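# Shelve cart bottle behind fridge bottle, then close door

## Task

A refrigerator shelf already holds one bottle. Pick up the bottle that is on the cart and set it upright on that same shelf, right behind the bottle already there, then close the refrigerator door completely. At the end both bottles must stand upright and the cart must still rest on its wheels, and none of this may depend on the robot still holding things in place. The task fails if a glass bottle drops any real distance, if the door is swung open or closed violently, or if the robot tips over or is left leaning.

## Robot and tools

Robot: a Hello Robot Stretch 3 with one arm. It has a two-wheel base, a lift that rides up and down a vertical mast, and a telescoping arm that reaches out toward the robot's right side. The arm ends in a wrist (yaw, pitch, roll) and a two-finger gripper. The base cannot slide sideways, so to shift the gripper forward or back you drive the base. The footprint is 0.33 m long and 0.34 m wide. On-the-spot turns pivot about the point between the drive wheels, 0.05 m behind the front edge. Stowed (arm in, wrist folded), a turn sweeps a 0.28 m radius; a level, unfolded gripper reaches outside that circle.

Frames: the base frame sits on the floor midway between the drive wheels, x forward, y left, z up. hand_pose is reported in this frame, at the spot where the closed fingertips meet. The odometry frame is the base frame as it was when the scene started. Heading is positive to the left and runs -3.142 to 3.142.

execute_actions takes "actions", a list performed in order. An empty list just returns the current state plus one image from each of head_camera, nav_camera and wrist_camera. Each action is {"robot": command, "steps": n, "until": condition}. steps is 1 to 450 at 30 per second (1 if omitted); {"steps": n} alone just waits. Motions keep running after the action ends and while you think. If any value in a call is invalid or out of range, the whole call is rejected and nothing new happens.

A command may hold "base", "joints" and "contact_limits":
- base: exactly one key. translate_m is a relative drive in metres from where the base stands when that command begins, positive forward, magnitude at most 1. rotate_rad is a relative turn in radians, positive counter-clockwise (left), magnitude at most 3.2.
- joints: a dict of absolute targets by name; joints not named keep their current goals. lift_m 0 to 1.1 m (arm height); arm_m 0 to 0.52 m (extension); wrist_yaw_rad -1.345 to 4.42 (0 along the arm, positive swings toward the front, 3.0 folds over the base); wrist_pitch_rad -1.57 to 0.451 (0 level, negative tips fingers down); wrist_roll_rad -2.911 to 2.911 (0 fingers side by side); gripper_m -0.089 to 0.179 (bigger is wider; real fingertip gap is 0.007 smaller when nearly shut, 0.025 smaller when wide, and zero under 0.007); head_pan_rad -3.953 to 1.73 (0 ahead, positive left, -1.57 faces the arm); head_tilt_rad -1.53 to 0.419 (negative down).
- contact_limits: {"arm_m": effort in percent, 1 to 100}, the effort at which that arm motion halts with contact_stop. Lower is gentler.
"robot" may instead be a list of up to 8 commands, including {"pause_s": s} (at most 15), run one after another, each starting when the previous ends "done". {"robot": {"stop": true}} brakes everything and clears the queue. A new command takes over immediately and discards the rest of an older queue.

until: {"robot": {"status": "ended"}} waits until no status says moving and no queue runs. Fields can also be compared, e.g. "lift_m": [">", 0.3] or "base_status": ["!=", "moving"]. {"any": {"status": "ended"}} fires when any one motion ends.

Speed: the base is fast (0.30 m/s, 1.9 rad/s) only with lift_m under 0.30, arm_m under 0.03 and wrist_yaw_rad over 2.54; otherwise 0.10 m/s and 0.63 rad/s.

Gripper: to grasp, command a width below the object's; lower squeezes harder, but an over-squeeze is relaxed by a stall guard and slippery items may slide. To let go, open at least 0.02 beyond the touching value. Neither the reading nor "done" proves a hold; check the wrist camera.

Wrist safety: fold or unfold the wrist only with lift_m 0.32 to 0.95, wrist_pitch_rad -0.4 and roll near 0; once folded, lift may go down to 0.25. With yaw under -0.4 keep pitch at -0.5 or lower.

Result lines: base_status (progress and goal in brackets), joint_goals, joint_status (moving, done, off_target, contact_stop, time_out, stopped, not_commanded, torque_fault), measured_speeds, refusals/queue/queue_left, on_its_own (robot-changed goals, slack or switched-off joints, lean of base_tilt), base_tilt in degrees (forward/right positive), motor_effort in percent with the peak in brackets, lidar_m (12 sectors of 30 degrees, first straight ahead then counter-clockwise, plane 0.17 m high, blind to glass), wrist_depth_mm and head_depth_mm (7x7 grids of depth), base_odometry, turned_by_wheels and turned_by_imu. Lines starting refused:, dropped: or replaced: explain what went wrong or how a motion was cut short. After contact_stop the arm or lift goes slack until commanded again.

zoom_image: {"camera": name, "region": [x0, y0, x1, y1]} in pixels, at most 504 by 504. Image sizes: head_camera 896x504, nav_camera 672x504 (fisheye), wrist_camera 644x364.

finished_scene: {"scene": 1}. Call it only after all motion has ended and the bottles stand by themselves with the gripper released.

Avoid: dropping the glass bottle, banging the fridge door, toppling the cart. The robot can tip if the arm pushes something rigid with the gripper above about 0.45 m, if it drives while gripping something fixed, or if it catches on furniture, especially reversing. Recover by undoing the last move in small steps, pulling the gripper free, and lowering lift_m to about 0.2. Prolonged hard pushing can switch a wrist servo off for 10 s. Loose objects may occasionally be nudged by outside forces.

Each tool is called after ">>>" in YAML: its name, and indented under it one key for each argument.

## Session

>>> execute_actions:
  actions:
    - {"robot":{"joints":{"head_tilt_rad":-0.3}},"steps":60,"until":{"robot":{"status":"ended"}}}

Scene clock: 0.73 s.
robot.base_odometry: x=+0.000 y=+0.000 heading=+0.000 (m, m, rad; robot's odometry frame)
robot.turned_by_wheels: +0.000 (rad since the last result)
robot.turned_by_imu: +0.000 (rad since the last result)
robot.base_tilt: forward=-0.5 right=+1.3 (deg)
robot.lidar_m: 1.51 1.32 1.28 1.27 1.44 0.95 0.99 2.07 1.72 2.47 1.82 1.10
robot.head_depth_mm: 1232 1302 1376 1136 791 1674 1461 / 1249 1324 1408 1122 833 1710 1454 / 1282 1355 1435 1107 829 1730 1447 / 1278 1351 1463 1100 1677 1761 1440 / 1301 1381 1496 1087 1721 1796 1435 / 1329 1405 1521 1076 1767 1806 1431 / 1362 1444 1566 1061 1813 1805 1431
robot.base_status: not_commanded
robot.joint_positions: lift_m=+0.314 arm_m=+0.001 wrist_yaw_rad=+3.062 wrist_pitch_rad=-0.380 wrist_roll_rad=-0.020 gripper_m=+0.037 head_pan_rad=+0.016 head_tilt_rad=-0.296
robot.joint_goals: lift_m=+0.314 arm_m=+0.001 wrist_yaw_rad=+3.062 wrist_pitch_rad=-0.380 wrist_roll_rad=-0.020 gripper_m=+0.037 head_pan_rad=+0.016 head_tilt_rad=-0.300
robot.joint_status: lift_m=not_commanded arm_m=not_commanded wrist_yaw_rad=not_commanded wrist_pitch_rad=not_commanded wrist_roll_rad=not_commanded gripper_m=not_commanded head_pan_rad=not_commanded head_tilt_rad=done
robot.measured_speeds: translate_m=+0.000 rotate_rad=+0.000 lift_m=+0.000 arm_m=+0.000 wrist_yaw_rad=+0.000 wrist_pitch_rad=+0.000 wrist_roll_rad=+0.000 head_pan_rad=+0.000 head_tilt_rad=+0.000
robot: refusals=0 queue=done queue_left=0
robot.motor_effort: left_wheel=-1(0) right_wheel=+1(1) lift_m=+25(25) arm_m=-1(1) wrist_yaw_rad=+1(0) wrist_pitch_rad=+4(5) wrist_roll_rad=+0(0) gripper_m=+0(0) head_pan_rad=+0(0) head_tilt_rad=-2(19) (%)
robot.hand_pose: x=-0.0031 y=+0.0821 z=+0.3355 quat_wxyz=(+0.160, +0.692, +0.108, +0.696) (m; robot's base frame)
robot.wrist_depth_mm: - - - - - - - / - - - - - - - / - - - - - - - / 872 869 857 859 889 890 861 / 695 680 - 688 699 682 701 / 566 573 - 566 583 561 568 / 479 492 - - 470 478 471
pictures: head_camera (sideways: a quarter turn clockwise sets it upright), nav_camera (sideways: a quarter turn counterclockwise sets it upright), wrist_camera
Images, in order (width x height): head_camera 896x504, nav_camera 672x504, wrist_camera 644x364.

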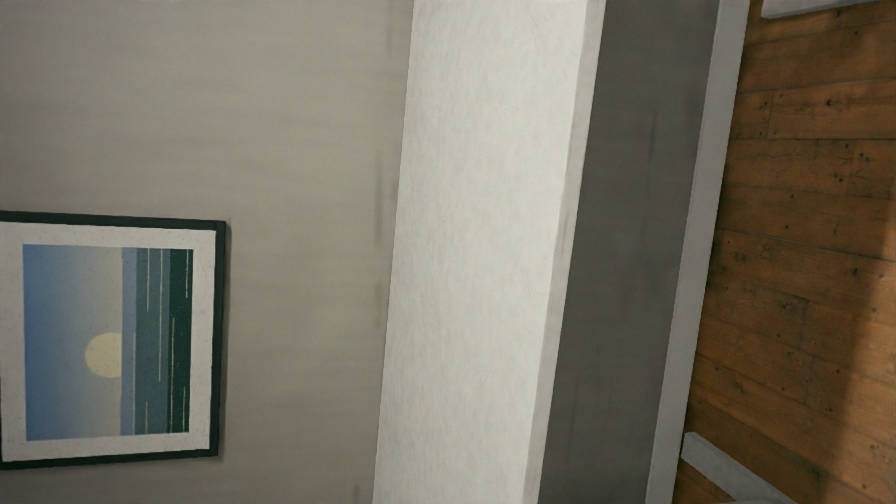

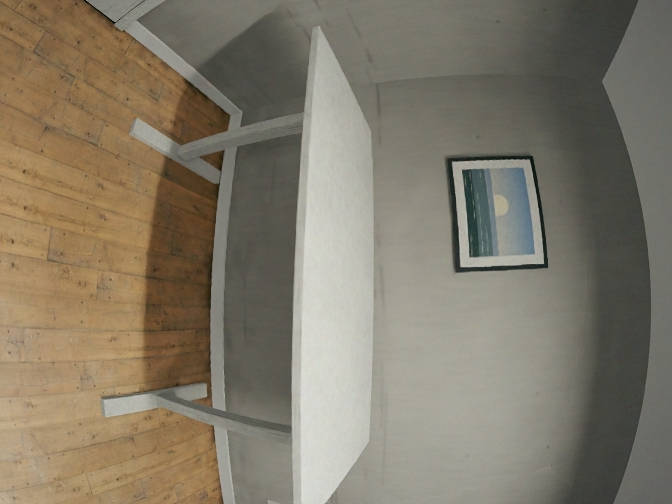

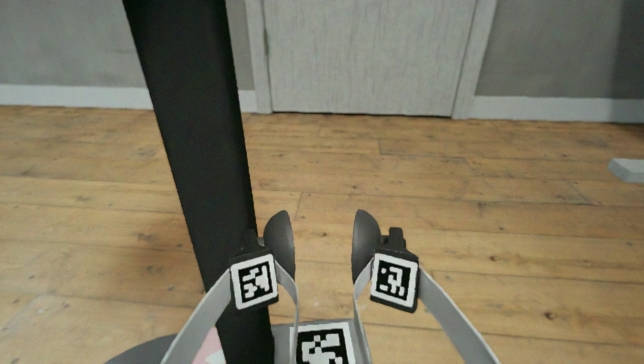

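>>> execute_actions:
  actions:
    - {"robot":{"joints":{"head_pan_rad":-2.2,"lift_m":0.28}},"steps":100,"until":{"robot":{"status":"ended"}}}

>>> execute_actions:
  actions:
    - {"robot":{"joints":{"head_pan_rad":-3.35,"head_tilt_rad":-0.5}},"steps":100,"until":{"robot":{"status":"ended"}}}

Scene clock: 2.77 s.
robot.base_odometry: x=+0.000 y=+0.000 heading=+0.000 (m, m, rad; robot's odometry frame)
robot.turned_by_wheels: +0.000 (rad since the last result)
robot.turned_by_imu: +0.000 (rad since the last result)
robot.base_tilt: forward=-0.5 right=+1.3 (deg)
robot.lidar_m: 1.51 1.32 1.28 1.27 1.44 0.95 0.99 2.07 1.72 2.46 1.82 1.10
robot.head_depth_mm: 2771 2972 3212 3496 2570 1869 1461 / 2628 2809 3029 3255 2535 1849 1452 / 1540 1684 1794 2062 2250 1836 1446 / 2267 2342 2465 2605 2281 1831 1436 / 1867 1907 2051 2211 2315 1823 1434 / 2129 2257 2405 2566 2496 1799 1434 / 2048 2188 2313 2448 2458 1806 1422
robot.base_status: not_commanded
robot.joint_positions: lift_m=+0.280 arm_m=+0.001 wrist_yaw_rad=+3.062 wrist_pitch_rad=-0.381 wrist_roll_rad=-0.020 gripper_m=+0.037 head_pan_rad=-2.193 head_tilt_rad=-0.296
robot.joint_goals: lift_m=+0.280 arm_m=+0.001 wrist_yaw_rad=+3.062 wrist_pitch_rad=-0.381 wrist_roll_rad=-0.020 gripper_m=+0.037 head_pan_rad=-2.200 head_tilt_rad=-0.300
robot.joint_status: lift_m=done arm_m=not_commanded wrist_yaw_rad=not_commanded wrist_pitch_rad=not_commanded wrist_roll_rad=not_commanded gripper_m=not_commanded head_pan_rad=done head_tilt_rad=done
robot.measured_speeds: translate_m=+0.000 rotate_rad=+0.000 lift_m=+0.000 arm_m=+0.000 wrist_yaw_rad=+0.000 wrist_pitch_rad=+0.000 wrist_roll_rad=+0.000 head_pan_rad=+0.000 head_tilt_rad=+0.000
robot: refusals=0 queue=done queue_left=0
robot.motor_effort: left_wheel=+0(0) right_wheel=+1(1) lift_m=+23(23) arm_m=-1(1) wrist_yaw_rad=+0(1) wrist_pitch_rad=+5(5) wrist_roll_rad=+0(0) gripper_m=-1(0) head_pan_rad=-4(44) head_tilt_rad=-2(2) (%)
robot.hand_pose: x=-0.0032 y=+0.0820 z=+0.3012 quat_wxyz=(+0.161, +0.692, +0.108, +0.696) (m; robot's base frame)
robot.wrist_depth_mm: - - - - - - - / - - - - - - - / - - - - - - - / 781 787 805 786 813 813 803 / 632 632 - 632 647 630 626 / 516 524 - 538 540 523 514 / 446 - - - 437 443 439
pictures: head_camera (sideways: a quarter turn clockwise sets it upright), nav_camera (sideways: a quarter turn counterclockwise sets it upright), wrist_camera
Images, in order (width x height): head_camera 896x504, nav_camera 672x504, wrist_camera 644x364.

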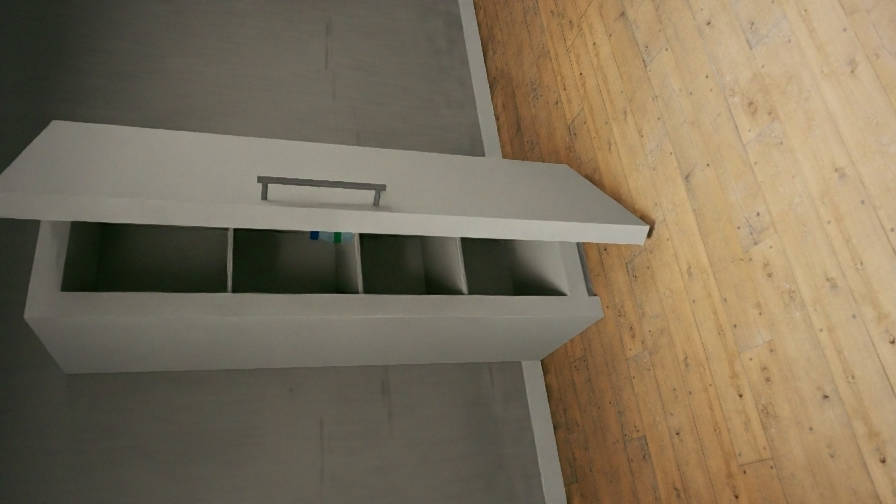

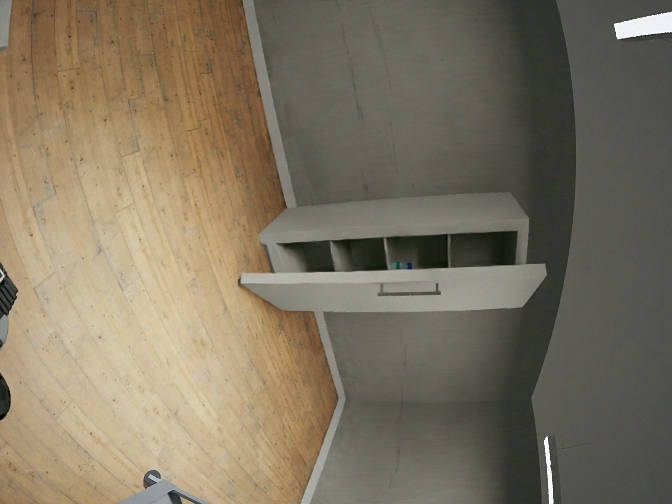

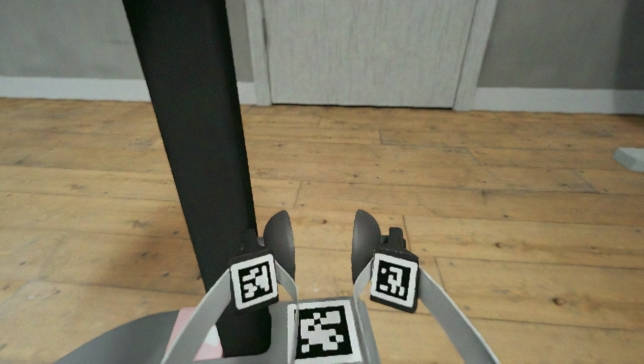

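Scene clock: 3.90 s.
robot.base_odometry: x=+0.000 y=+0.000 heading=+0.000 (m, m, rad; robot's odometry frame)
robot.turned_by_wheels: +0.000 (rad since the last result)
robot.turned_by_imu: +0.000 (rad since the last result)
robot.base_tilt: forward=-0.6 right=+1.3 (deg)
robot.lidar_m: 1.51 1.32 1.28 1.27 1.44 0.95 0.99 2.07 1.72 2.47 1.83 1.10
robot.head_depth_mm: 2766 3009 3266 2636 1935 1526 1271 / 2750 3006 1539 2357 1858 1517 1260 / 2745 3021 1540 1433 1624 1468 1262 / 2739 2987 1415 1482 1359 1424 1250 / 2710 2951 1408 1476 1566 1501 1251 / 2738 2957 3187 2289 1753 1496 1247 / 2710 2983 3229 2487 1867 1489 1237
robot.base_status: not_commanded
robot.joint_positions: lift_m=+0.280 arm_m=+0.001 wrist_yaw_rad=+3.062 wrist_pitch_rad=-0.381 wrist_roll_rad=-0.020 gripper_m=+0.037 head_pan_rad=-3.343 head_tilt_rad=-0.494
robot.joint_goals: lift_m=+0.280 arm_m=+0.001 wrist_yaw_rad=+3.062 wrist_pitch_rad=-0.381 wrist_roll_rad=-0.020 gripper_m=+0.037 head_pan_rad=-3.350 head_tilt_rad=-0.500
robot.joint_status: lift_m=done arm_m=not_commanded wrist_yaw_rad=not_commanded wrist_pitch_rad=not_commanded wrist_roll_rad=not_commanded gripper_m=not_commanded head_pan_rad=done head_tilt_rad=done
robot.measured_speeds: translate_m=+0.000 rotate_rad=+0.000 lift_m=+0.000 arm_m=+0.000 wrist_yaw_rad=+0.000 wrist_pitch_rad=+0.000 wrist_roll_rad=+0.000 head_pan_rad=+0.000 head_tilt_rad=+0.000
robot: refusals=0 queue=done queue_left=0
robot.motor_effort: left_wheel=+0(1) right_wheel=+1(1) lift_m=+22(22) arm_m=-1(1) wrist_yaw_rad=+2(0) wrist_pitch_rad=+6(5) wrist_roll_rad=+0(0) gripper_m=+0(0) head_pan_rad=-4(44) head_tilt_rad=-3(17) (%)
robot.hand_pose: x=-0.0032 y=+0.0820 z=+0.3012 quat_wxyz=(+0.161, +0.692, +0.108, +0.696) (m; robot's base frame)
robot.wrist_depth_mm: - - - - - - - / - - - - - - - / - - - - - - - / 801 804 787 794 793 804 815 / 626 632 - 626 654 644 646 / 532 523 - 536 537 515 522 / 439 - - - 443 441 442
pictures: head_camera (sideways: a quarter turn clockwise sets it upright), nav_camera (sideways: a quarter turn counterclockwise sets it upright), wrist_camera
Images, in order (width x height): head_camera 896x504, nav_camera 672x504, wrist_camera 644x364.

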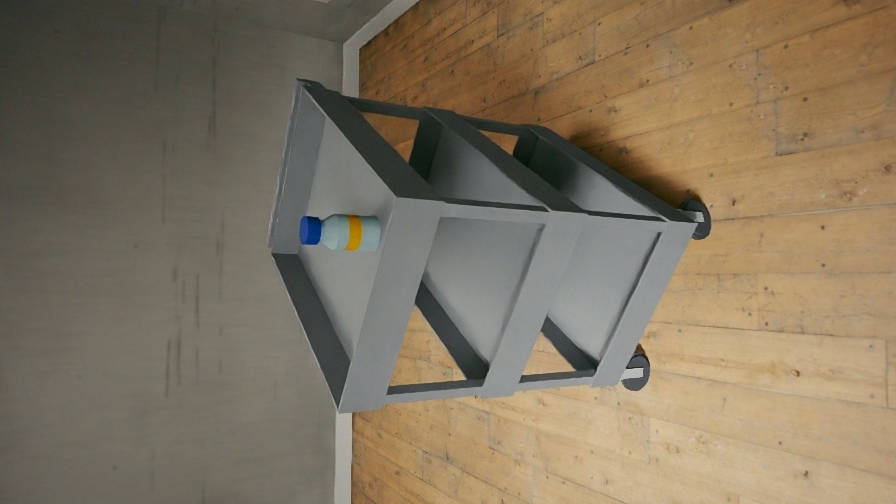

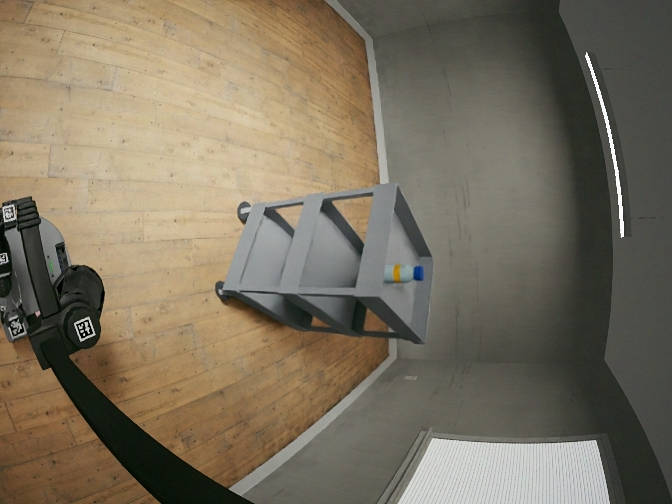

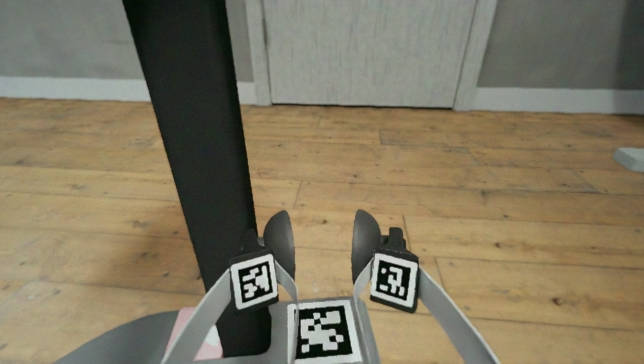

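>>> execute_actions:
  actions:
    - {"robot":[{"base":{"rotate_rad":-0.23},"joints":{"head_pan_rad":-1.57,"head_tilt_rad":-0.7}},{"base":{"translate_m":-0.45}},{"base":{"rotate_rad":-1.57}},{"joints":{"lift_m":0.95,"wrist_pitch_rad":-0.4}},{"joints":{"wrist_yaw_rad":0,"gripper_m":0.15}}],"steps":450,"until":{"robot":{"status":"ended"}}}
    - {"steps":300,"until":{"robot":{"status":"ended"}}}

Scene clock: 20.80 s.
robot.base_odometry: x=-0.438 y=+0.102 heading=-1.800 (m, m, rad; robot's odometry frame)
robot.turned_by_wheels: -1.800 (rad since the last result)
robot.turned_by_imu: -1.800 (rad since the last result)
robot.base_tilt: forward=-0.6 right=+1.2 (deg)
robot.lidar_m: 1.56 2.55 1.54 1.53 1.89 1.32 1.24 1.30 0.67 0.51 0.67 1.65
robot.head_depth_mm: 2427 2736 2441 2092 - - - / 2420 2647 1022 1242 - - - / 2410 2598 976 801 - - 1086 / 2397 1210 809 798 - - 1103 / 2359 2585 959 738 1047 1236 1143 / 2365 2647 916 1072 1074 1260 1138 / 2342 2658 875 1039 1504 1312 1132
robot.base_status: done (rotate_rad -1.5698 of -1.5700)
robot.joint_positions: lift_m=+0.950 arm_m=+0.001 wrist_yaw_rad=+0.002 wrist_pitch_rad=-0.413 wrist_roll_rad=-0.020 gripper_m=+0.150 head_pan_rad=-1.577 head_tilt_rad=-0.692
robot.joint_goals: lift_m=+0.950 arm_m=+0.001 wrist_yaw_rad=+0.000 wrist_pitch_rad=-0.400 wrist_roll_rad=-0.020 gripper_m=+0.150 head_pan_rad=-1.570 head_tilt_rad=-0.700
robot.joint_status: lift_m=done arm_m=not_commanded wrist_yaw_rad=done wrist_pitch_rad=done wrist_roll_rad=not_commanded gripper_m=done head_pan_rad=done head_tilt_rad=done
robot.measured_speeds: translate_m=+0.000 rotate_rad=+0.000 lift_m=+0.000 arm_m=+0.000 wrist_yaw_rad=+0.000 wrist_pitch_rad=+0.000 wrist_roll_rad=+0.000 head_pan_rad=+0.000 head_tilt_rad=+0.000
robot: refusals=0 queue=done queue_left=0
robot.motor_effort: left_wheel=+3(10) right_wheel=-4(13) lift_m=+27(28) arm_m=-1(1) wrist_yaw_rad=+0(2) wrist_pitch_rad=+5(4) wrist_roll_rad=+0(0) gripper_m=+0(82) head_pan_rad=+3(44) head_tilt_rad=-4(18) (%)
robot.hand_pose: x=-0.0211 y=-0.3712 z=+0.9636 quat_wxyz=(+0.699, +0.147, -0.685, -0.143) (m; robot's base frame)
robot.wrist_depth_mm: - - - - - - - / - - - 954 850 - - / - - 678 635 705 - - / - 585 450 539 554 - - / - - 803 389 853 - - / - - 730 726 - - - / - - 891 617 - - -
pictures: head_camera (sideways: a quarter turn clockwise sets it upright), nav_camera (sideways: a quarter turn counterclockwise sets it upright), wrist_camera
Images, in order (width x height): head_camera 896x504, nav_camera 672x504, wrist_camera 644x364.

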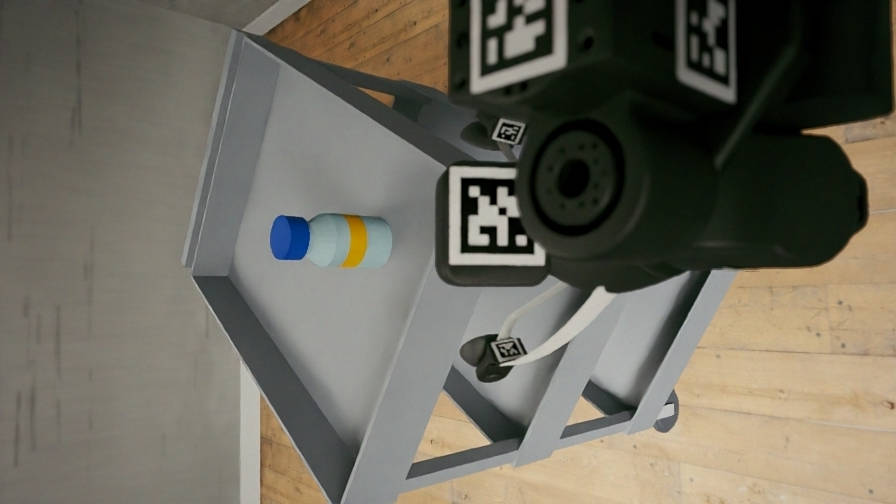

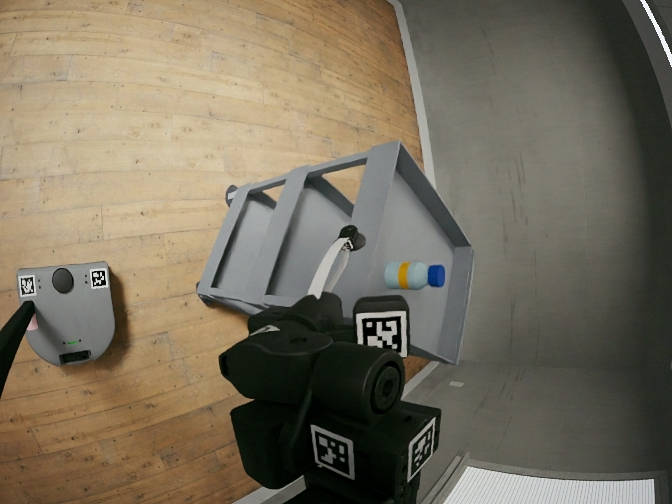

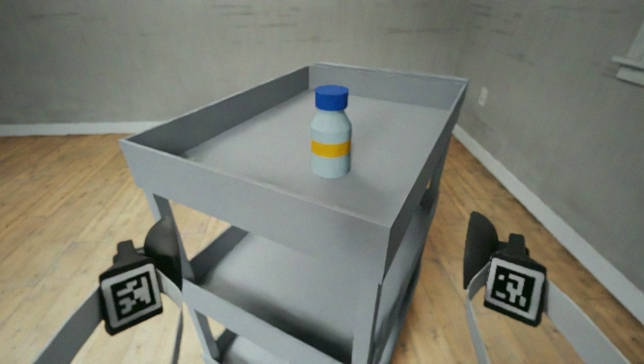

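>>> execute_actions:
  actions:
    - {"robot":[{"base":{"translate_m":-0.01},"joints":{"arm_m":0.28,"lift_m":0.92}},{"joints":{"lift_m":0.87,"arm_m":0.31}}],"steps":450,"until":{"robot":{"status":"ended"}}}

Scene clock: 25.60 s.
robot.base_odometry: x=-0.436 y=+0.112 heading=-1.800 (m, m, rad; robot's odometry frame)
robot.turned_by_wheels: +0.000 (rad since the last result)
robot.turned_by_imu: +0.001 (rad since the last result)
robot.base_tilt: forward=-0.5 right=+1.3 (deg)
robot.lidar_m: 1.57 2.56 1.55 1.54 1.88 1.31 1.23 1.29 0.70 0.51 0.66 1.67
robot.head_depth_mm: 2448 2680 2526 2102 - - 1136 / 2430 2648 - 1241 1542 1337 1154 / 2399 2615 - 737 1055 1277 1151 / 2401 1213 1078 683 972 1144 1147 / 2373 2586 961 793 1024 1237 1144 / 2365 2659 929 1077 1073 1260 1140 / 2343 2661 872 962 1475 1315 1132
robot.base_status: done (translate_m -0.0100 of -0.0100)
robot.joint_positions: lift_m=+0.870 arm_m=+0.310 wrist_yaw_rad=+0.000 wrist_pitch_rad=-0.414 wrist_roll_rad=-0.020 gripper_m=+0.150 head_pan_rad=-1.577 head_tilt_rad=-0.692
robot.joint_goals: lift_m=+0.870 arm_m=+0.310 wrist_yaw_rad=+0.000 wrist_pitch_rad=-0.400 wrist_roll_rad=-0.020 gripper_m=+0.150 head_pan_rad=-1.570 head_tilt_rad=-0.700
robot.joint_status: lift_m=done arm_m=done wrist_yaw_rad=done wrist_pitch_rad=done wrist_roll_rad=not_commanded gripper_m=done head_pan_rad=done head_tilt_rad=done
robot.measured_speeds: translate_m=+0.000 rotate_rad=+0.000 lift_m=+0.000 arm_m=+0.000 wrist_yaw_rad=+0.000 wrist_pitch_rad=+0.000 wrist_roll_rad=+0.000 head_pan_rad=+0.000 head_tilt_rad=+0.000
robot: refusals=0 queue=done queue_left=0
robot.motor_effort: left_wheel=+3(6) right_wheel=-3(9) lift_m=+22(26) arm_m=+4(3) wrist_yaw_rad=+1(1) wrist_pitch_rad=+4(5) wrist_roll_rad=+0(0) gripper_m=+0(0) head_pan_rad=+3(4) head_tilt_rad=-3(4) (%)
robot.hand_pose: x=-0.0214 y=-0.6796 z=+0.8837 quat_wxyz=(+0.699, +0.147, -0.685, -0.144) (m; robot's base frame)
robot.wrist_depth_mm: - - - - - - - / - - - 632 573 533 - / - 400 474 184 512 487 - / 316 371 380 199 381 384 - / 306 318 308 209 305 312 270 / 254 - 253 238 253 - 206 / 221 213 217 218 215 216 182
pictures: head_camera (sideways: a quarter turn clockwise sets it upright), nav_camera (sideways: a quarter turn counterclockwise sets it upright), wrist_camera
Images, in order (width x height): head_camera 896x504, nav_camera 672x504, wrist_camera 644x364.

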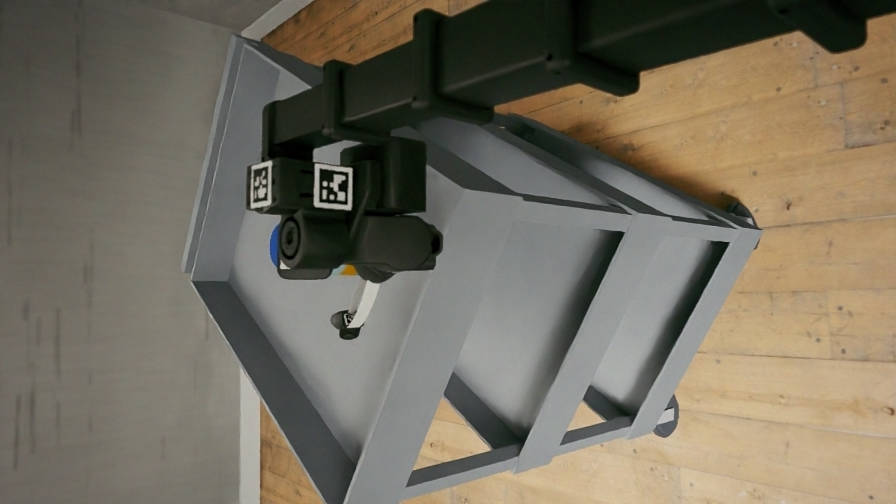

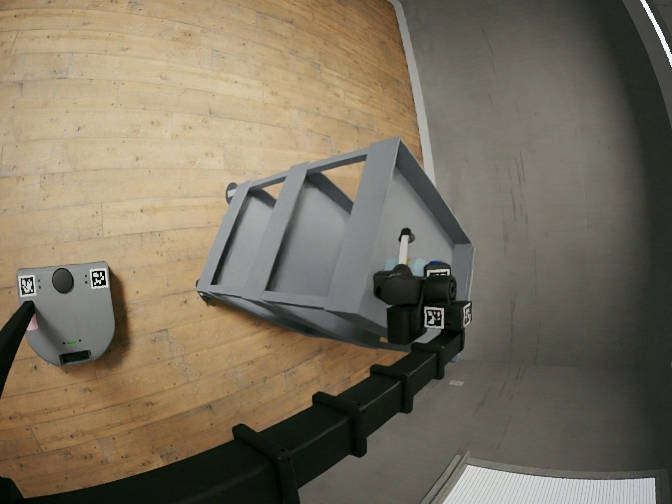

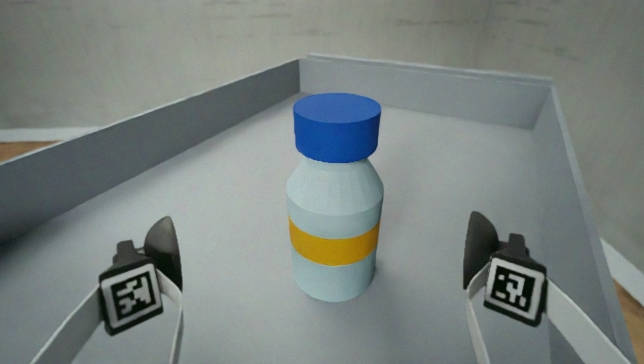

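>>> execute_actions:
  actions:
    - {"robot":[{"base":{"translate_m":-0.008},"joints":{"arm_m":0.365,"head_pan_rad":-0.15,"head_tilt_rad":-0.45}},{"joints":{"lift_m":0.85}},{"joints":{"gripper_m":0.03}},{"pause_s":0.4},{"joints":{"lift_m":0.95}},{"joints":{"arm_m":0.0,"lift_m":1.0}}],"steps":450,"until":{"robot":{"status":"ended"}}}

Scene clock: 36.20 s.
robot.base_odometry: x=-0.434 y=+0.120 heading=-1.800 (m, m, rad; robot's odometry frame)
robot.turned_by_wheels: +0.000 (rad since the last result)
robot.turned_by_imu: +0.002 (rad since the last result)
robot.base_tilt: forward=-0.4 right=+1.2 (deg)
robot.lidar_m: 1.58 2.57 1.55 1.54 1.87 1.30 1.22 1.29 0.74 0.50 0.66 1.68
robot.head_depth_mm: 2313 2547 2794 2825 2011 1585 1295 / 1617 1855 2710 2666 2019 1579 1287 / 1393 1554 1750 1997 1997 1567 1289 / 1966 2128 1676 1835 1921 1561 1281 / 1760 1954 2217 2422 1961 1556 1277 / 2062 2233 2454 2586 1957 1549 1272 / 2017 2177 2363 2542 1957 1543 1262
robot.base_status: done (translate_m -0.0080 of -0.0080)
robot.joint_positions: lift_m=+1.000 arm_m=+0.002 wrist_yaw_rad=+0.000 wrist_pitch_rad=-0.461 wrist_roll_rad=-0.020 gripper_m=+0.031 head_pan_rad=-0.157 head_tilt_rad=-0.458
robot.joint_goals: lift_m=+1.000 arm_m=+0.000 wrist_yaw_rad=+0.000 wrist_pitch_rad=-0.400 wrist_roll_rad=-0.020 gripper_m=+0.030 head_pan_rad=-0.150 head_tilt_rad=-0.450
robot.joint_status: lift_m=done arm_m=done wrist_yaw_rad=done wrist_pitch_rad=done wrist_roll_rad=not_commanded gripper_m=done head_pan_rad=done head_tilt_rad=done
robot.measured_speeds: translate_m=+0.000 rotate_rad=+0.000 lift_m=+0.000 arm_m=+0.000 wrist_yaw_rad=+0.000 wrist_pitch_rad=+0.000 wrist_roll_rad=+0.000 head_pan_rad=+0.000 head_tilt_rad=+0.000
robot: refusals=0 queue=done queue_left=0
robot.motor_effort: left_wheel=+2(5) right_wheel=-2(9) lift_m=+30(32) arm_m=-5(1) wrist_yaw_rad=+0(4) wrist_pitch_rad=+22(22) wrist_roll_rad=+0(0) gripper_m=-14(87) head_pan_rad=+3(45) head_tilt_rad=+3(17) (%)
robot.hand_pose: x=-0.0216 y=-0.3653 z=+1.0029 quat_wxyz=(+0.695, +0.163, -0.681, -0.160) (m; robot's base frame)
robot.wrist_depth_mm: - - - - - - - / - - - 959 860 - - / - - 706 131 757 - - / - 577 566 143 621 - - / - - 494 141 - - - / - - 448 146 163 - - / - - 928 157 - - -
pictures: head_camera (sideways: a quarter turn clockwise sets it upright), nav_camera (sideways: a quarter turn counterclockwise sets it upright), wrist_camera
Images, in order (width x height): head_camera 896x504, nav_camera 672x504, wrist_camera 644x364.

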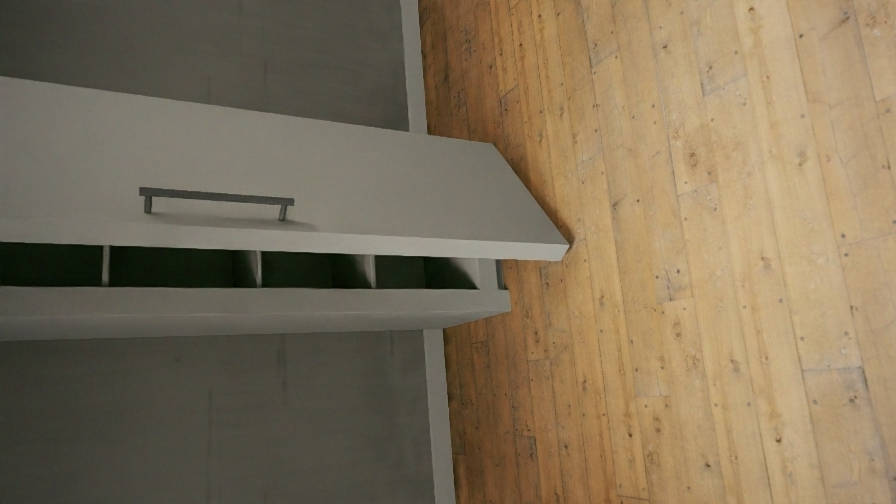

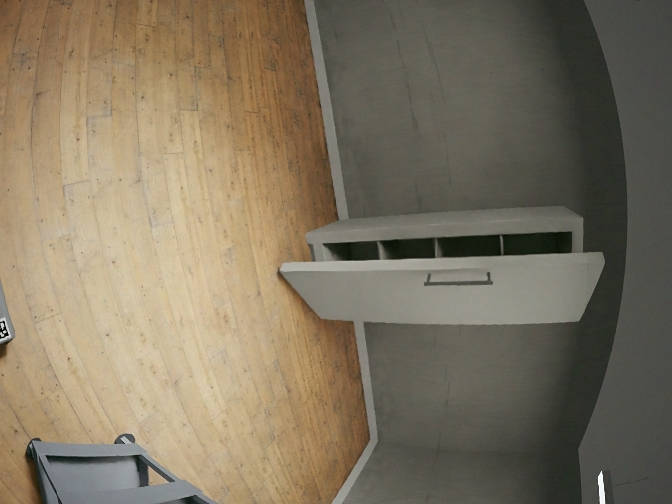

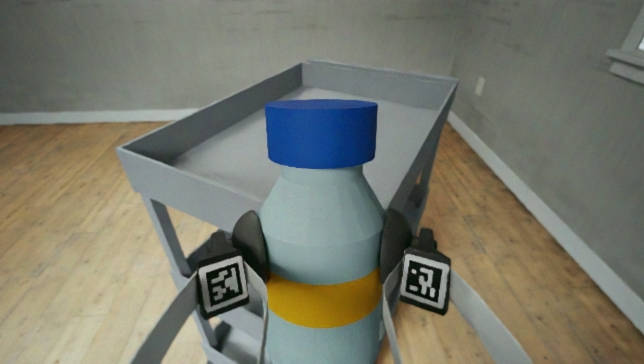

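>>> execute_actions:
  actions:
    - {"robot":[{"base":{"rotate_rad":0.2},"joints":{"head_pan_rad":-2.0,"head_tilt_rad":-0.5}},{"base":{"translate_m":1.0}},{"base":{"translate_m":0.52}},{"base":{"rotate_rad":1.44}}],"steps":450,"until":{"robot":{"status":"ended"}}}
    - {"steps":450,"until":{"robot":{"status":"ended"}}}

Scene clock: 59.23 s.
robot.base_odometry: x=-0.478 y=-1.399 heading=-0.160 (m, m, rad; robot's odometry frame)
robot.turned_by_wheels: +1.640 (rad since the last result)
robot.turned_by_imu: +1.659 (rad since the last result)
robot.base_tilt: forward=-0.5 right=+1.3 (deg)
robot.lidar_m: 1.71 1.59 2.54 2.73 1.60 3.12 0.63 0.68 0.77 1.00 1.05 1.48
robot.head_depth_mm: 652 681 716 731 - - 1177 / 757 797 842 877 - - - / 887 956 1024 1080 - - - / 892 982 1089 1188 - - - / 857 937 1038 1113 - - - / 823 901 989 1082 - - - / 793 865 945 1025 - - -
robot.base_status: done (rotate_rad +1.4398 of +1.4400)
robot.joint_positions: lift_m=+1.000 arm_m=+0.002 wrist_yaw_rad=+0.000 wrist_pitch_rad=-0.461 wrist_roll_rad=-0.020 gripper_m=+0.031 head_pan_rad=-1.993 head_tilt_rad=-0.494
robot.joint_goals: lift_m=+1.000 arm_m=+0.000 wrist_yaw_rad=+0.000 wrist_pitch_rad=-0.400 wrist_roll_rad=-0.020 gripper_m=+0.030 head_pan_rad=-2.000 head_tilt_rad=-0.500
robot.joint_status: lift_m=done arm_m=done wrist_yaw_rad=done wrist_pitch_rad=done wrist_roll_rad=not_commanded gripper_m=done head_pan_rad=done head_tilt_rad=done
robot.measured_speeds: translate_m=+0.000 rotate_rad=+0.000 lift_m=+0.000 arm_m=+0.000 wrist_yaw_rad=+0.000 wrist_pitch_rad=+0.000 wrist_roll_rad=+0.000 head_pan_rad=+0.000 head_tilt_rad=+0.000
robot: refusals=0 queue=done queue_left=0
robot.motor_effort: left_wheel=-4(9) right_wheel=+5(11) lift_m=+30(30) arm_m=-5(4) wrist_yaw_rad=+1(1) wrist_pitch_rad=+22(22) wrist_roll_rad=+0(0) gripper_m=-14(13) head_pan_rad=-3(45) head_tilt_rad=-3(8) (%)
robot.hand_pose: x=-0.0215 y=-0.3653 z=+1.0029 quat_wxyz=(+0.695, +0.163, -0.681, -0.160) (m; robot's base frame)
robot.wrist_depth_mm: 705 698 670 674 677 667 595 / 761 755 758 758 753 729 596 / 852 861 842 131 836 816 592 / 960 963 947 143 917 868 612 / - - - 141 - 897 593 / - - - 146 163 887 593 / - - - 157 - 798 593
pictures: head_camera (sideways: a quarter turn clockwise sets it upright), nav_camera (sideways: a quarter turn counterclockwise sets it upright), wrist_camera
Images, in order (width x height): head_camera 896x504, nav_camera 672x504, wrist_camera 644x364.

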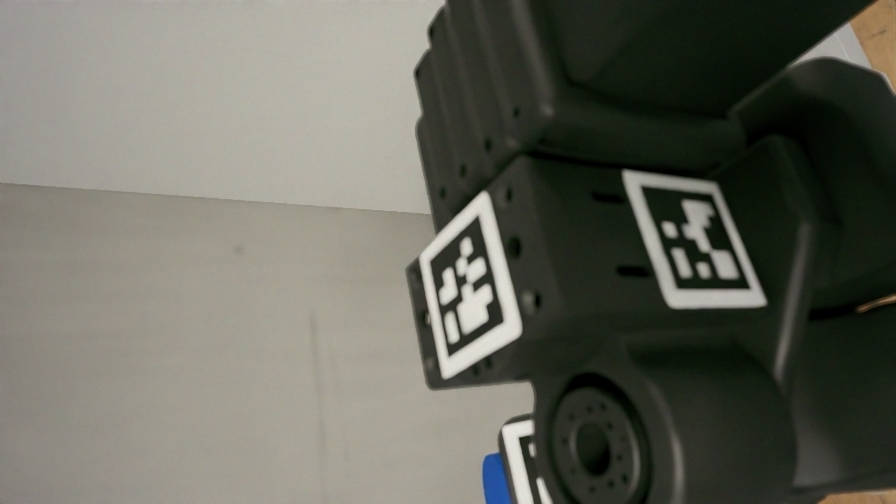

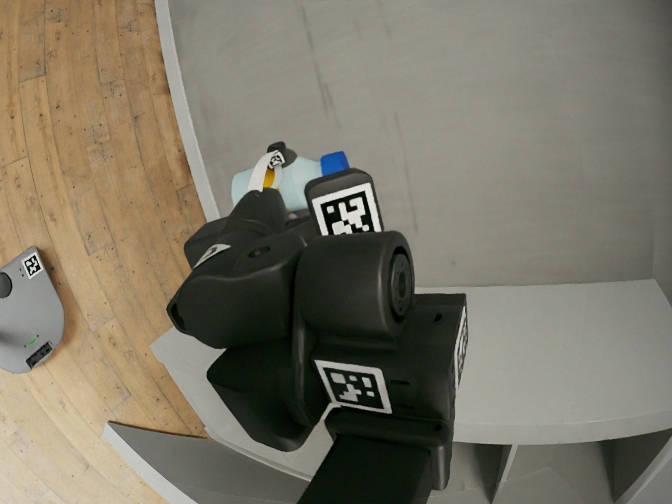

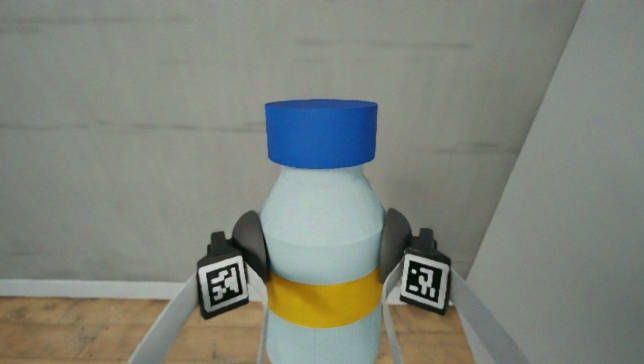

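>>> execute_actions:
  actions:
    - {"robot":{"base":{"translate_m":-0.9},"joints":{"wrist_yaw_rad":0.9,"lift_m":1.05,"head_pan_rad":-1.75,"head_tilt_rad":-0.35}},"steps":450,"until":{"robot":{"status":"ended"}}}

Scene clock: 74.80 s.
robot.base_odometry: x=-1.286 y=-1.269 heading=-0.160 (m, m, rad; robot's odometry frame)
robot.turned_by_wheels: +0.000 (rad since the last result)
robot.turned_by_imu: -0.021 (rad since the last result)
robot.base_tilt: forward=-1.6 right=+0.9 (deg)
robot.lidar_m: 2.52 2.29 2.84 1.25 1.44 0.28 0.28 0.29 0.40 0.78 0.47 1.41
robot.head_depth_mm: 417 409 429 - - - 531 / 521 509 542 - - - 621 / 700 675 742 - - - - / 713 756 825 877 - - - / 698 748 807 856 - - - / 685 735 789 843 688 538 - / 674 721 776 836 719 547 -
robot.base_status: moving (translate_m -0.8183 of -0.8183)
robot.joint_positions: lift_m=+1.050 arm_m=+0.001 wrist_yaw_rad=+0.900 wrist_pitch_rad=-0.462 wrist_roll_rad=-0.020 gripper_m=+0.031 head_pan_rad=-1.756 head_tilt_rad=-0.357
robot.joint_goals: lift_m=+1.050 arm_m=+0.000 wrist_yaw_rad=+0.900 wrist_pitch_rad=-0.400 wrist_roll_rad=-0.020 gripper_m=+0.030 head_pan_rad=-1.750 head_tilt_rad=-0.350
robot.joint_status: lift_m=done arm_m=done wrist_yaw_rad=done wrist_pitch_rad=done wrist_roll_rad=not_commanded gripper_m=done head_pan_rad=done head_tilt_rad=done
robot.measured_speeds: translate_m=+0.000 rotate_rad=+0.000 lift_m=+0.000 arm_m=+0.000 wrist_yaw_rad=+0.000 wrist_pitch_rad=+0.000 wrist_roll_rad=+0.000 head_pan_rad=+0.000 head_tilt_rad=+0.000
robot: refusals=0 queue=running queue_left=0
robot.motor_effort: left_wheel=+0(93) right_wheel=+2(100) lift_m=+28(33) arm_m=-4(4) wrist_yaw_rad=+0(7) wrist_pitch_rad=+23(25) wrist_roll_rad=+0(0) gripper_m=-14(15) head_pan_rad=+3(22) head_tilt_rad=+2(16) (%)
robot.hand_pose: x=+0.1498 y=-0.2824 z=+1.0527 quat_wxyz=(+0.696, +0.444, -0.542, +0.158) (m; robot's base frame)
robot.wrist_depth_mm: - - - - 240 298 436 / - - - - 268 354 487 / - - - 135 293 433 521 / - - - 146 335 440 462 / - - - 142 381 374 379 / - - - 146 160 316 318 / - - - 153 611 293 275
pictures: head_camera (sideways: a quarter turn clockwise sets it upright), nav_camera (sideways: a quarter turn counterclockwise sets it upright), wrist_camera
Images, in order (width x height): head_camera 896x504, nav_camera 672x504, wrist_camera 644x364.

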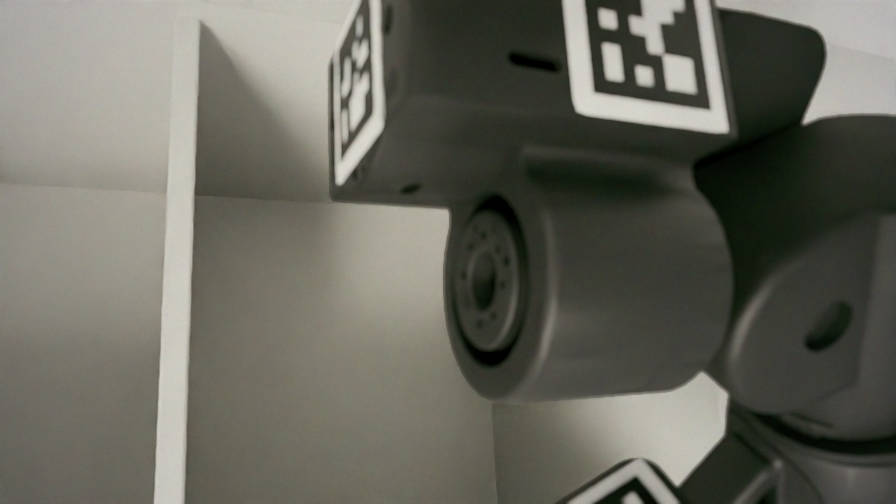

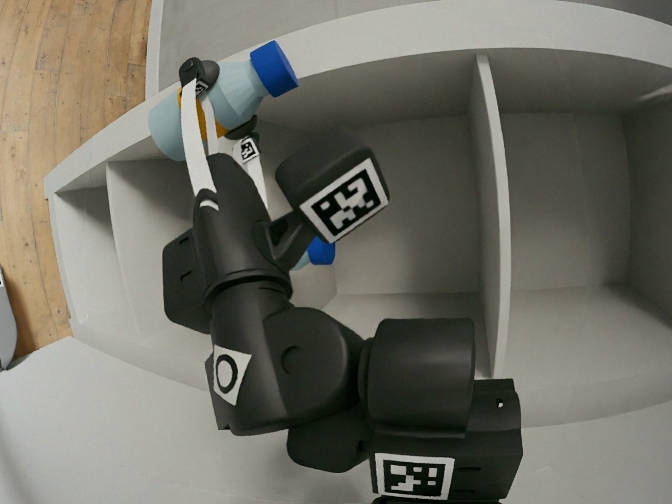

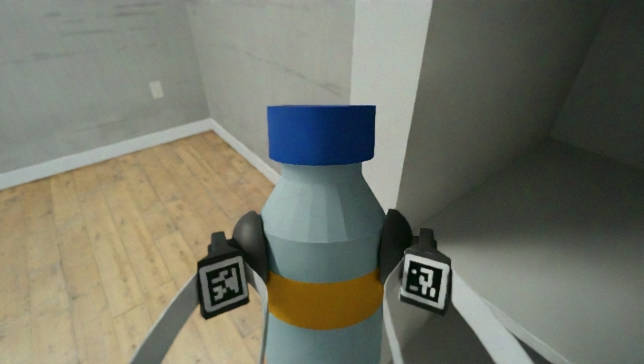

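The door has reached its stop at 90°. Moving forward slightly and straightening the wrist.

>>> execute_actions:
  actions:
    - {"steps":60,"until":{"robot":{"status":"ended"}}}
    - {"robot":[{"joints":{"wrist_yaw_rad":0.0}},{"base":{"translate_m":0.1}}],"steps":450,"until":{"robot":{"status":"ended"}}}

Scene clock: 79.17 s.
robot.base_odometry: x=-1.187 y=-1.285 heading=-0.160 (m, m, rad; robot's odometry frame)
robot.turned_by_wheels: +0.000 (rad since the last result)
robot.turned_by_imu: +0.002 (rad since the last result)
robot.base_tilt: forward=-0.5 right=+1.3 (deg)
robot.lidar_m: 2.42 2.20 2.85 1.26 1.36 0.39 0.38 0.39 0.54 0.44 0.44 1.42
robot.head_depth_mm: 596 587 613 - - - - / 721 731 778 - - - - / 729 769 835 - - - - / 715 757 828 877 - - - / 701 751 808 860 - - - / 688 736 792 848 - - 805 / 676 711 759 786 653 548 663
robot.base_status: done (translate_m +0.1000 of +0.1000)
robot.joint_positions: lift_m=+1.050 arm_m=+0.001 wrist_yaw_rad=+0.000 wrist_pitch_rad=-0.462 wrist_roll_rad=-0.020 gripper_m=+0.031 head_pan_rad=-1.756 head_tilt_rad=-0.357
robot.joint_goals: lift_m=+1.050 arm_m=+0.000 wrist_yaw_rad=+0.000 wrist_pitch_rad=-0.400 wrist_roll_rad=-0.020 gripper_m=+0.030 head_pan_rad=-1.750 head_tilt_rad=-0.350
robot.joint_status: lift_m=done arm_m=done wrist_yaw_rad=done wrist_pitch_rad=done wrist_roll_rad=not_commanded gripper_m=done head_pan_rad=done head_tilt_rad=done
robot.measured_speeds: translate_m=+0.000 rotate_rad=+0.000 lift_m=+0.000 arm_m=+0.000 wrist_yaw_rad=+0.000 wrist_pitch_rad=+0.000 wrist_roll_rad=+0.000 head_pan_rad=+0.000 head_tilt_rad=+0.000
robot: refusals=0 queue=done queue_left=0
robot.motor_effort: left_wheel=-1(4) right_wheel=+1(6) lift_m=+28(28) arm_m=-4(4) wrist_yaw_rad=+0(4) wrist_pitch_rad=+22(22) wrist_roll_rad=+0(0) gripper_m=-14(14) head_pan_rad=+2(2) head_tilt_rad=+2(2) (%)
robot.hand_pose: x=-0.0214 y=-0.3650 z=+1.0527 quat_wxyz=(+0.695, +0.164, -0.681, -0.161) (m; robot's base frame)
robot.wrist_depth_mm: 161 215 421 548 543 530 369 / 173 218 431 602 594 550 369 / 190 215 378 136 560 516 363 / 220 226 426 146 307 448 369 / - 251 336 141 302 380 347 / - 282 231 146 159 330 330 / - - 377 153 654 506 367
pictures: head_camera (sideways: a quarter turn clockwise sets it upright), nav_camera (sideways: a quarter turn counterclockwise sets it upright), wrist_camera
replaced: robot.translate_m: its motion had ended time_out
Images, in order (width x height): head_camera 896x504, nav_camera 672x504, wrist_camera 644x364.

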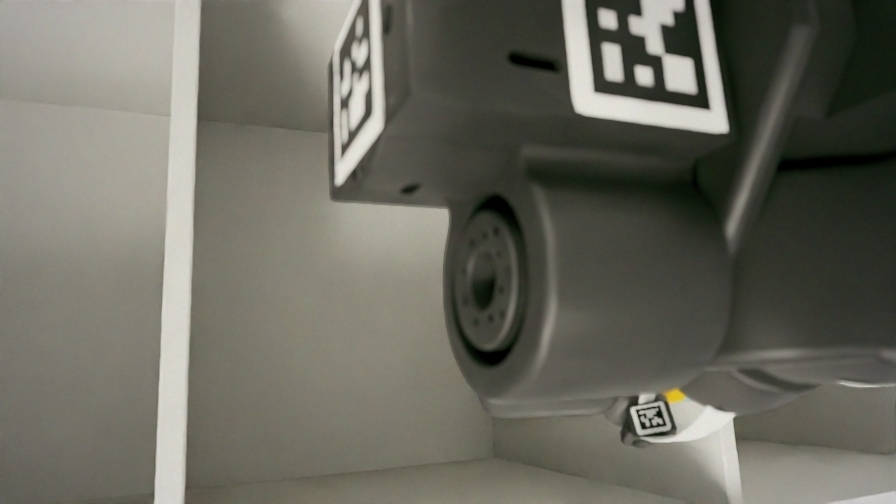

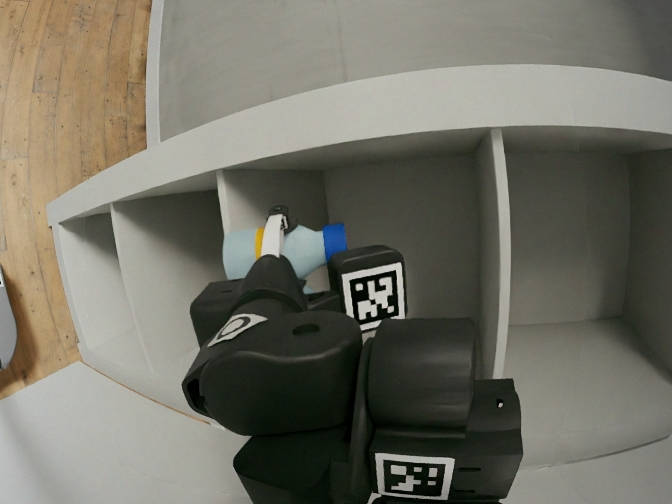

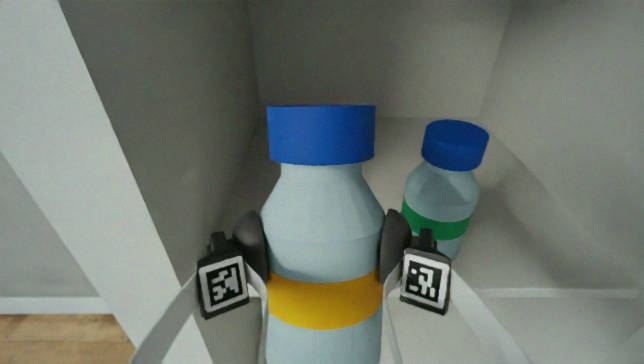

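>>> execute_actions:
  actions:
    - {"robot":[{"joints":{"arm_m":0.34,"head_tilt_rad":-0.5,"head_pan_rad":-1.8}},{"joints":{"wrist_yaw_rad":-0.63}}],"steps":450,"until":{"robot":{"status":"ended"}}}

Scene clock: 84.93 s.
robot.base_odometry: x=-1.187 y=-1.285 heading=-0.160 (m, m, rad; robot's odometry frame)
robot.turned_by_wheels: +0.000 (rad since the last result)
robot.turned_by_imu: +0.001 (rad since the last result)
robot.base_tilt: forward=-0.5 right=+1.3 (deg)
robot.lidar_m: 2.42 2.19 2.84 1.26 1.35 0.39 0.38 0.39 0.54 0.44 0.44 1.42
robot.head_depth_mm: 535 564 - 622 611 696 761 / 669 693 - 720 657 827 860 / 708 - 896 747 627 895 1056 / 693 796 655 549 575 894 801 / 675 - - 768 594 888 796 / 663 - - 765 590 882 773 / 650 725 793 725 566 737 672
robot.base_status: done (translate_m +0.1000 of +0.1000)
robot.joint_positions: lift_m=+1.050 arm_m=+0.340 wrist_yaw_rad=-0.629 wrist_pitch_rad=-0.462 wrist_roll_rad=-0.020 gripper_m=+0.031 head_pan_rad=-1.793 head_tilt_rad=-0.494
robot.joint_goals: lift_m=+1.050 arm_m=+0.340 wrist_yaw_rad=-0.630 wrist_pitch_rad=-0.400 wrist_roll_rad=-0.020 gripper_m=+0.030 head_pan_rad=-1.800 head_tilt_rad=-0.500
robot.joint_status: lift_m=done arm_m=done wrist_yaw_rad=done wrist_pitch_rad=done wrist_roll_rad=not_commanded gripper_m=done head_pan_rad=done head_tilt_rad=done
robot.measured_speeds: translate_m=+0.000 rotate_rad=+0.000 lift_m=+0.000 arm_m=+0.000 wrist_yaw_rad=+0.000 wrist_pitch_rad=+0.000 wrist_roll_rad=+0.000 head_pan_rad=+0.000 head_tilt_rad=+0.000
robot: refusals=0 queue=done queue_left=0
robot.motor_effort: left_wheel=-1(1) right_wheel=+1(2) lift_m=+28(28) arm_m=+4(1) wrist_yaw_rad=-1(4) wrist_pitch_rad=+22(22) wrist_roll_rad=+0(0) gripper_m=-14(14) head_pan_rad=-2(10) head_tilt_rad=-3(15) (%)
robot.hand_pose: x=-0.1501 y=-0.6614 z=+1.0527 quat_wxyz=(+0.611, -0.055, -0.698, -0.368) (m; robot's base frame)
robot.wrist_depth_mm: 209 233 268 317 300 236 195 / 221 247 291 348 319 248 204 / 234 266 308 136 334 267 212 / 251 287 338 145 367 278 222 / 270 311 350 141 353 297 236 / 288 319 230 145 160 305 247 / 273 274 271 153 270 272 259
pictures: head_camera (sideways: a quarter turn clockwise sets it upright), nav_camera (sideways: a quarter turn counterclockwise sets it upright), wrist_camera
Images, in order (width x height): head_camera 896x504, nav_camera 672x504, wrist_camera 644x364.

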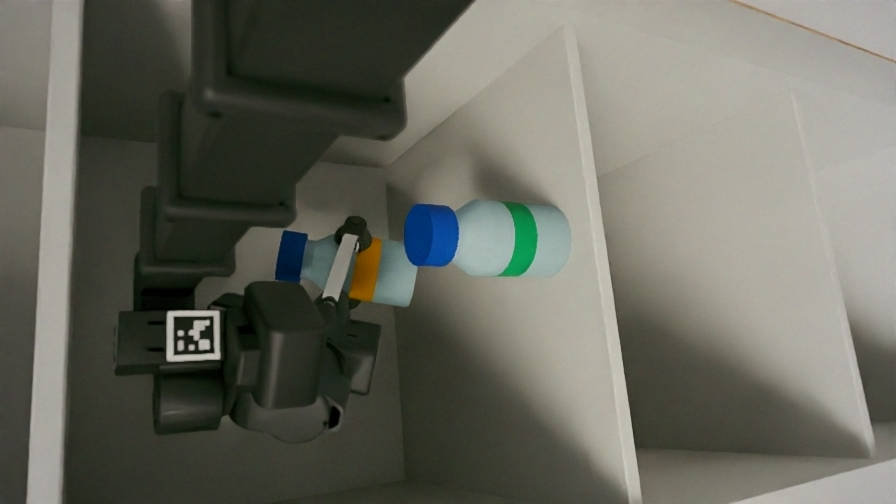

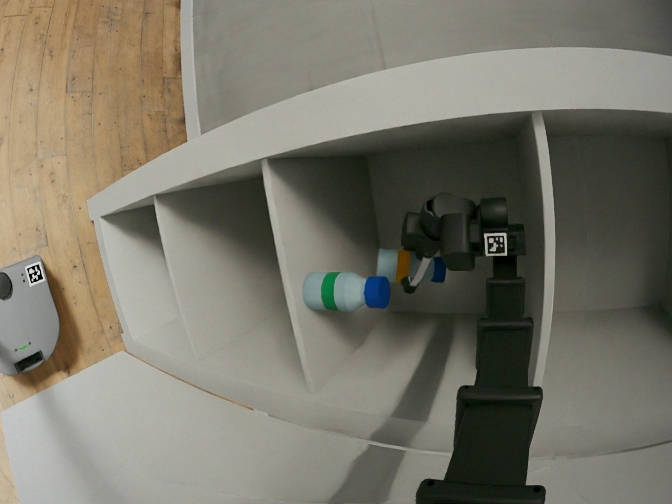

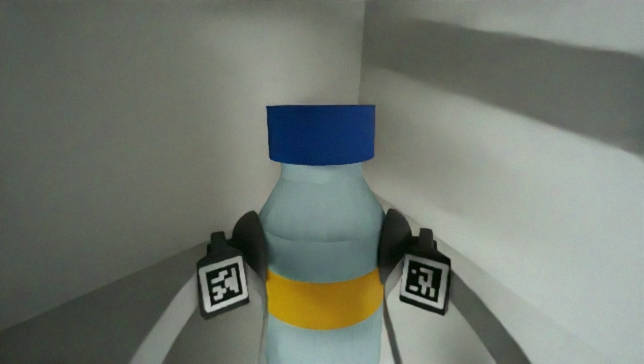

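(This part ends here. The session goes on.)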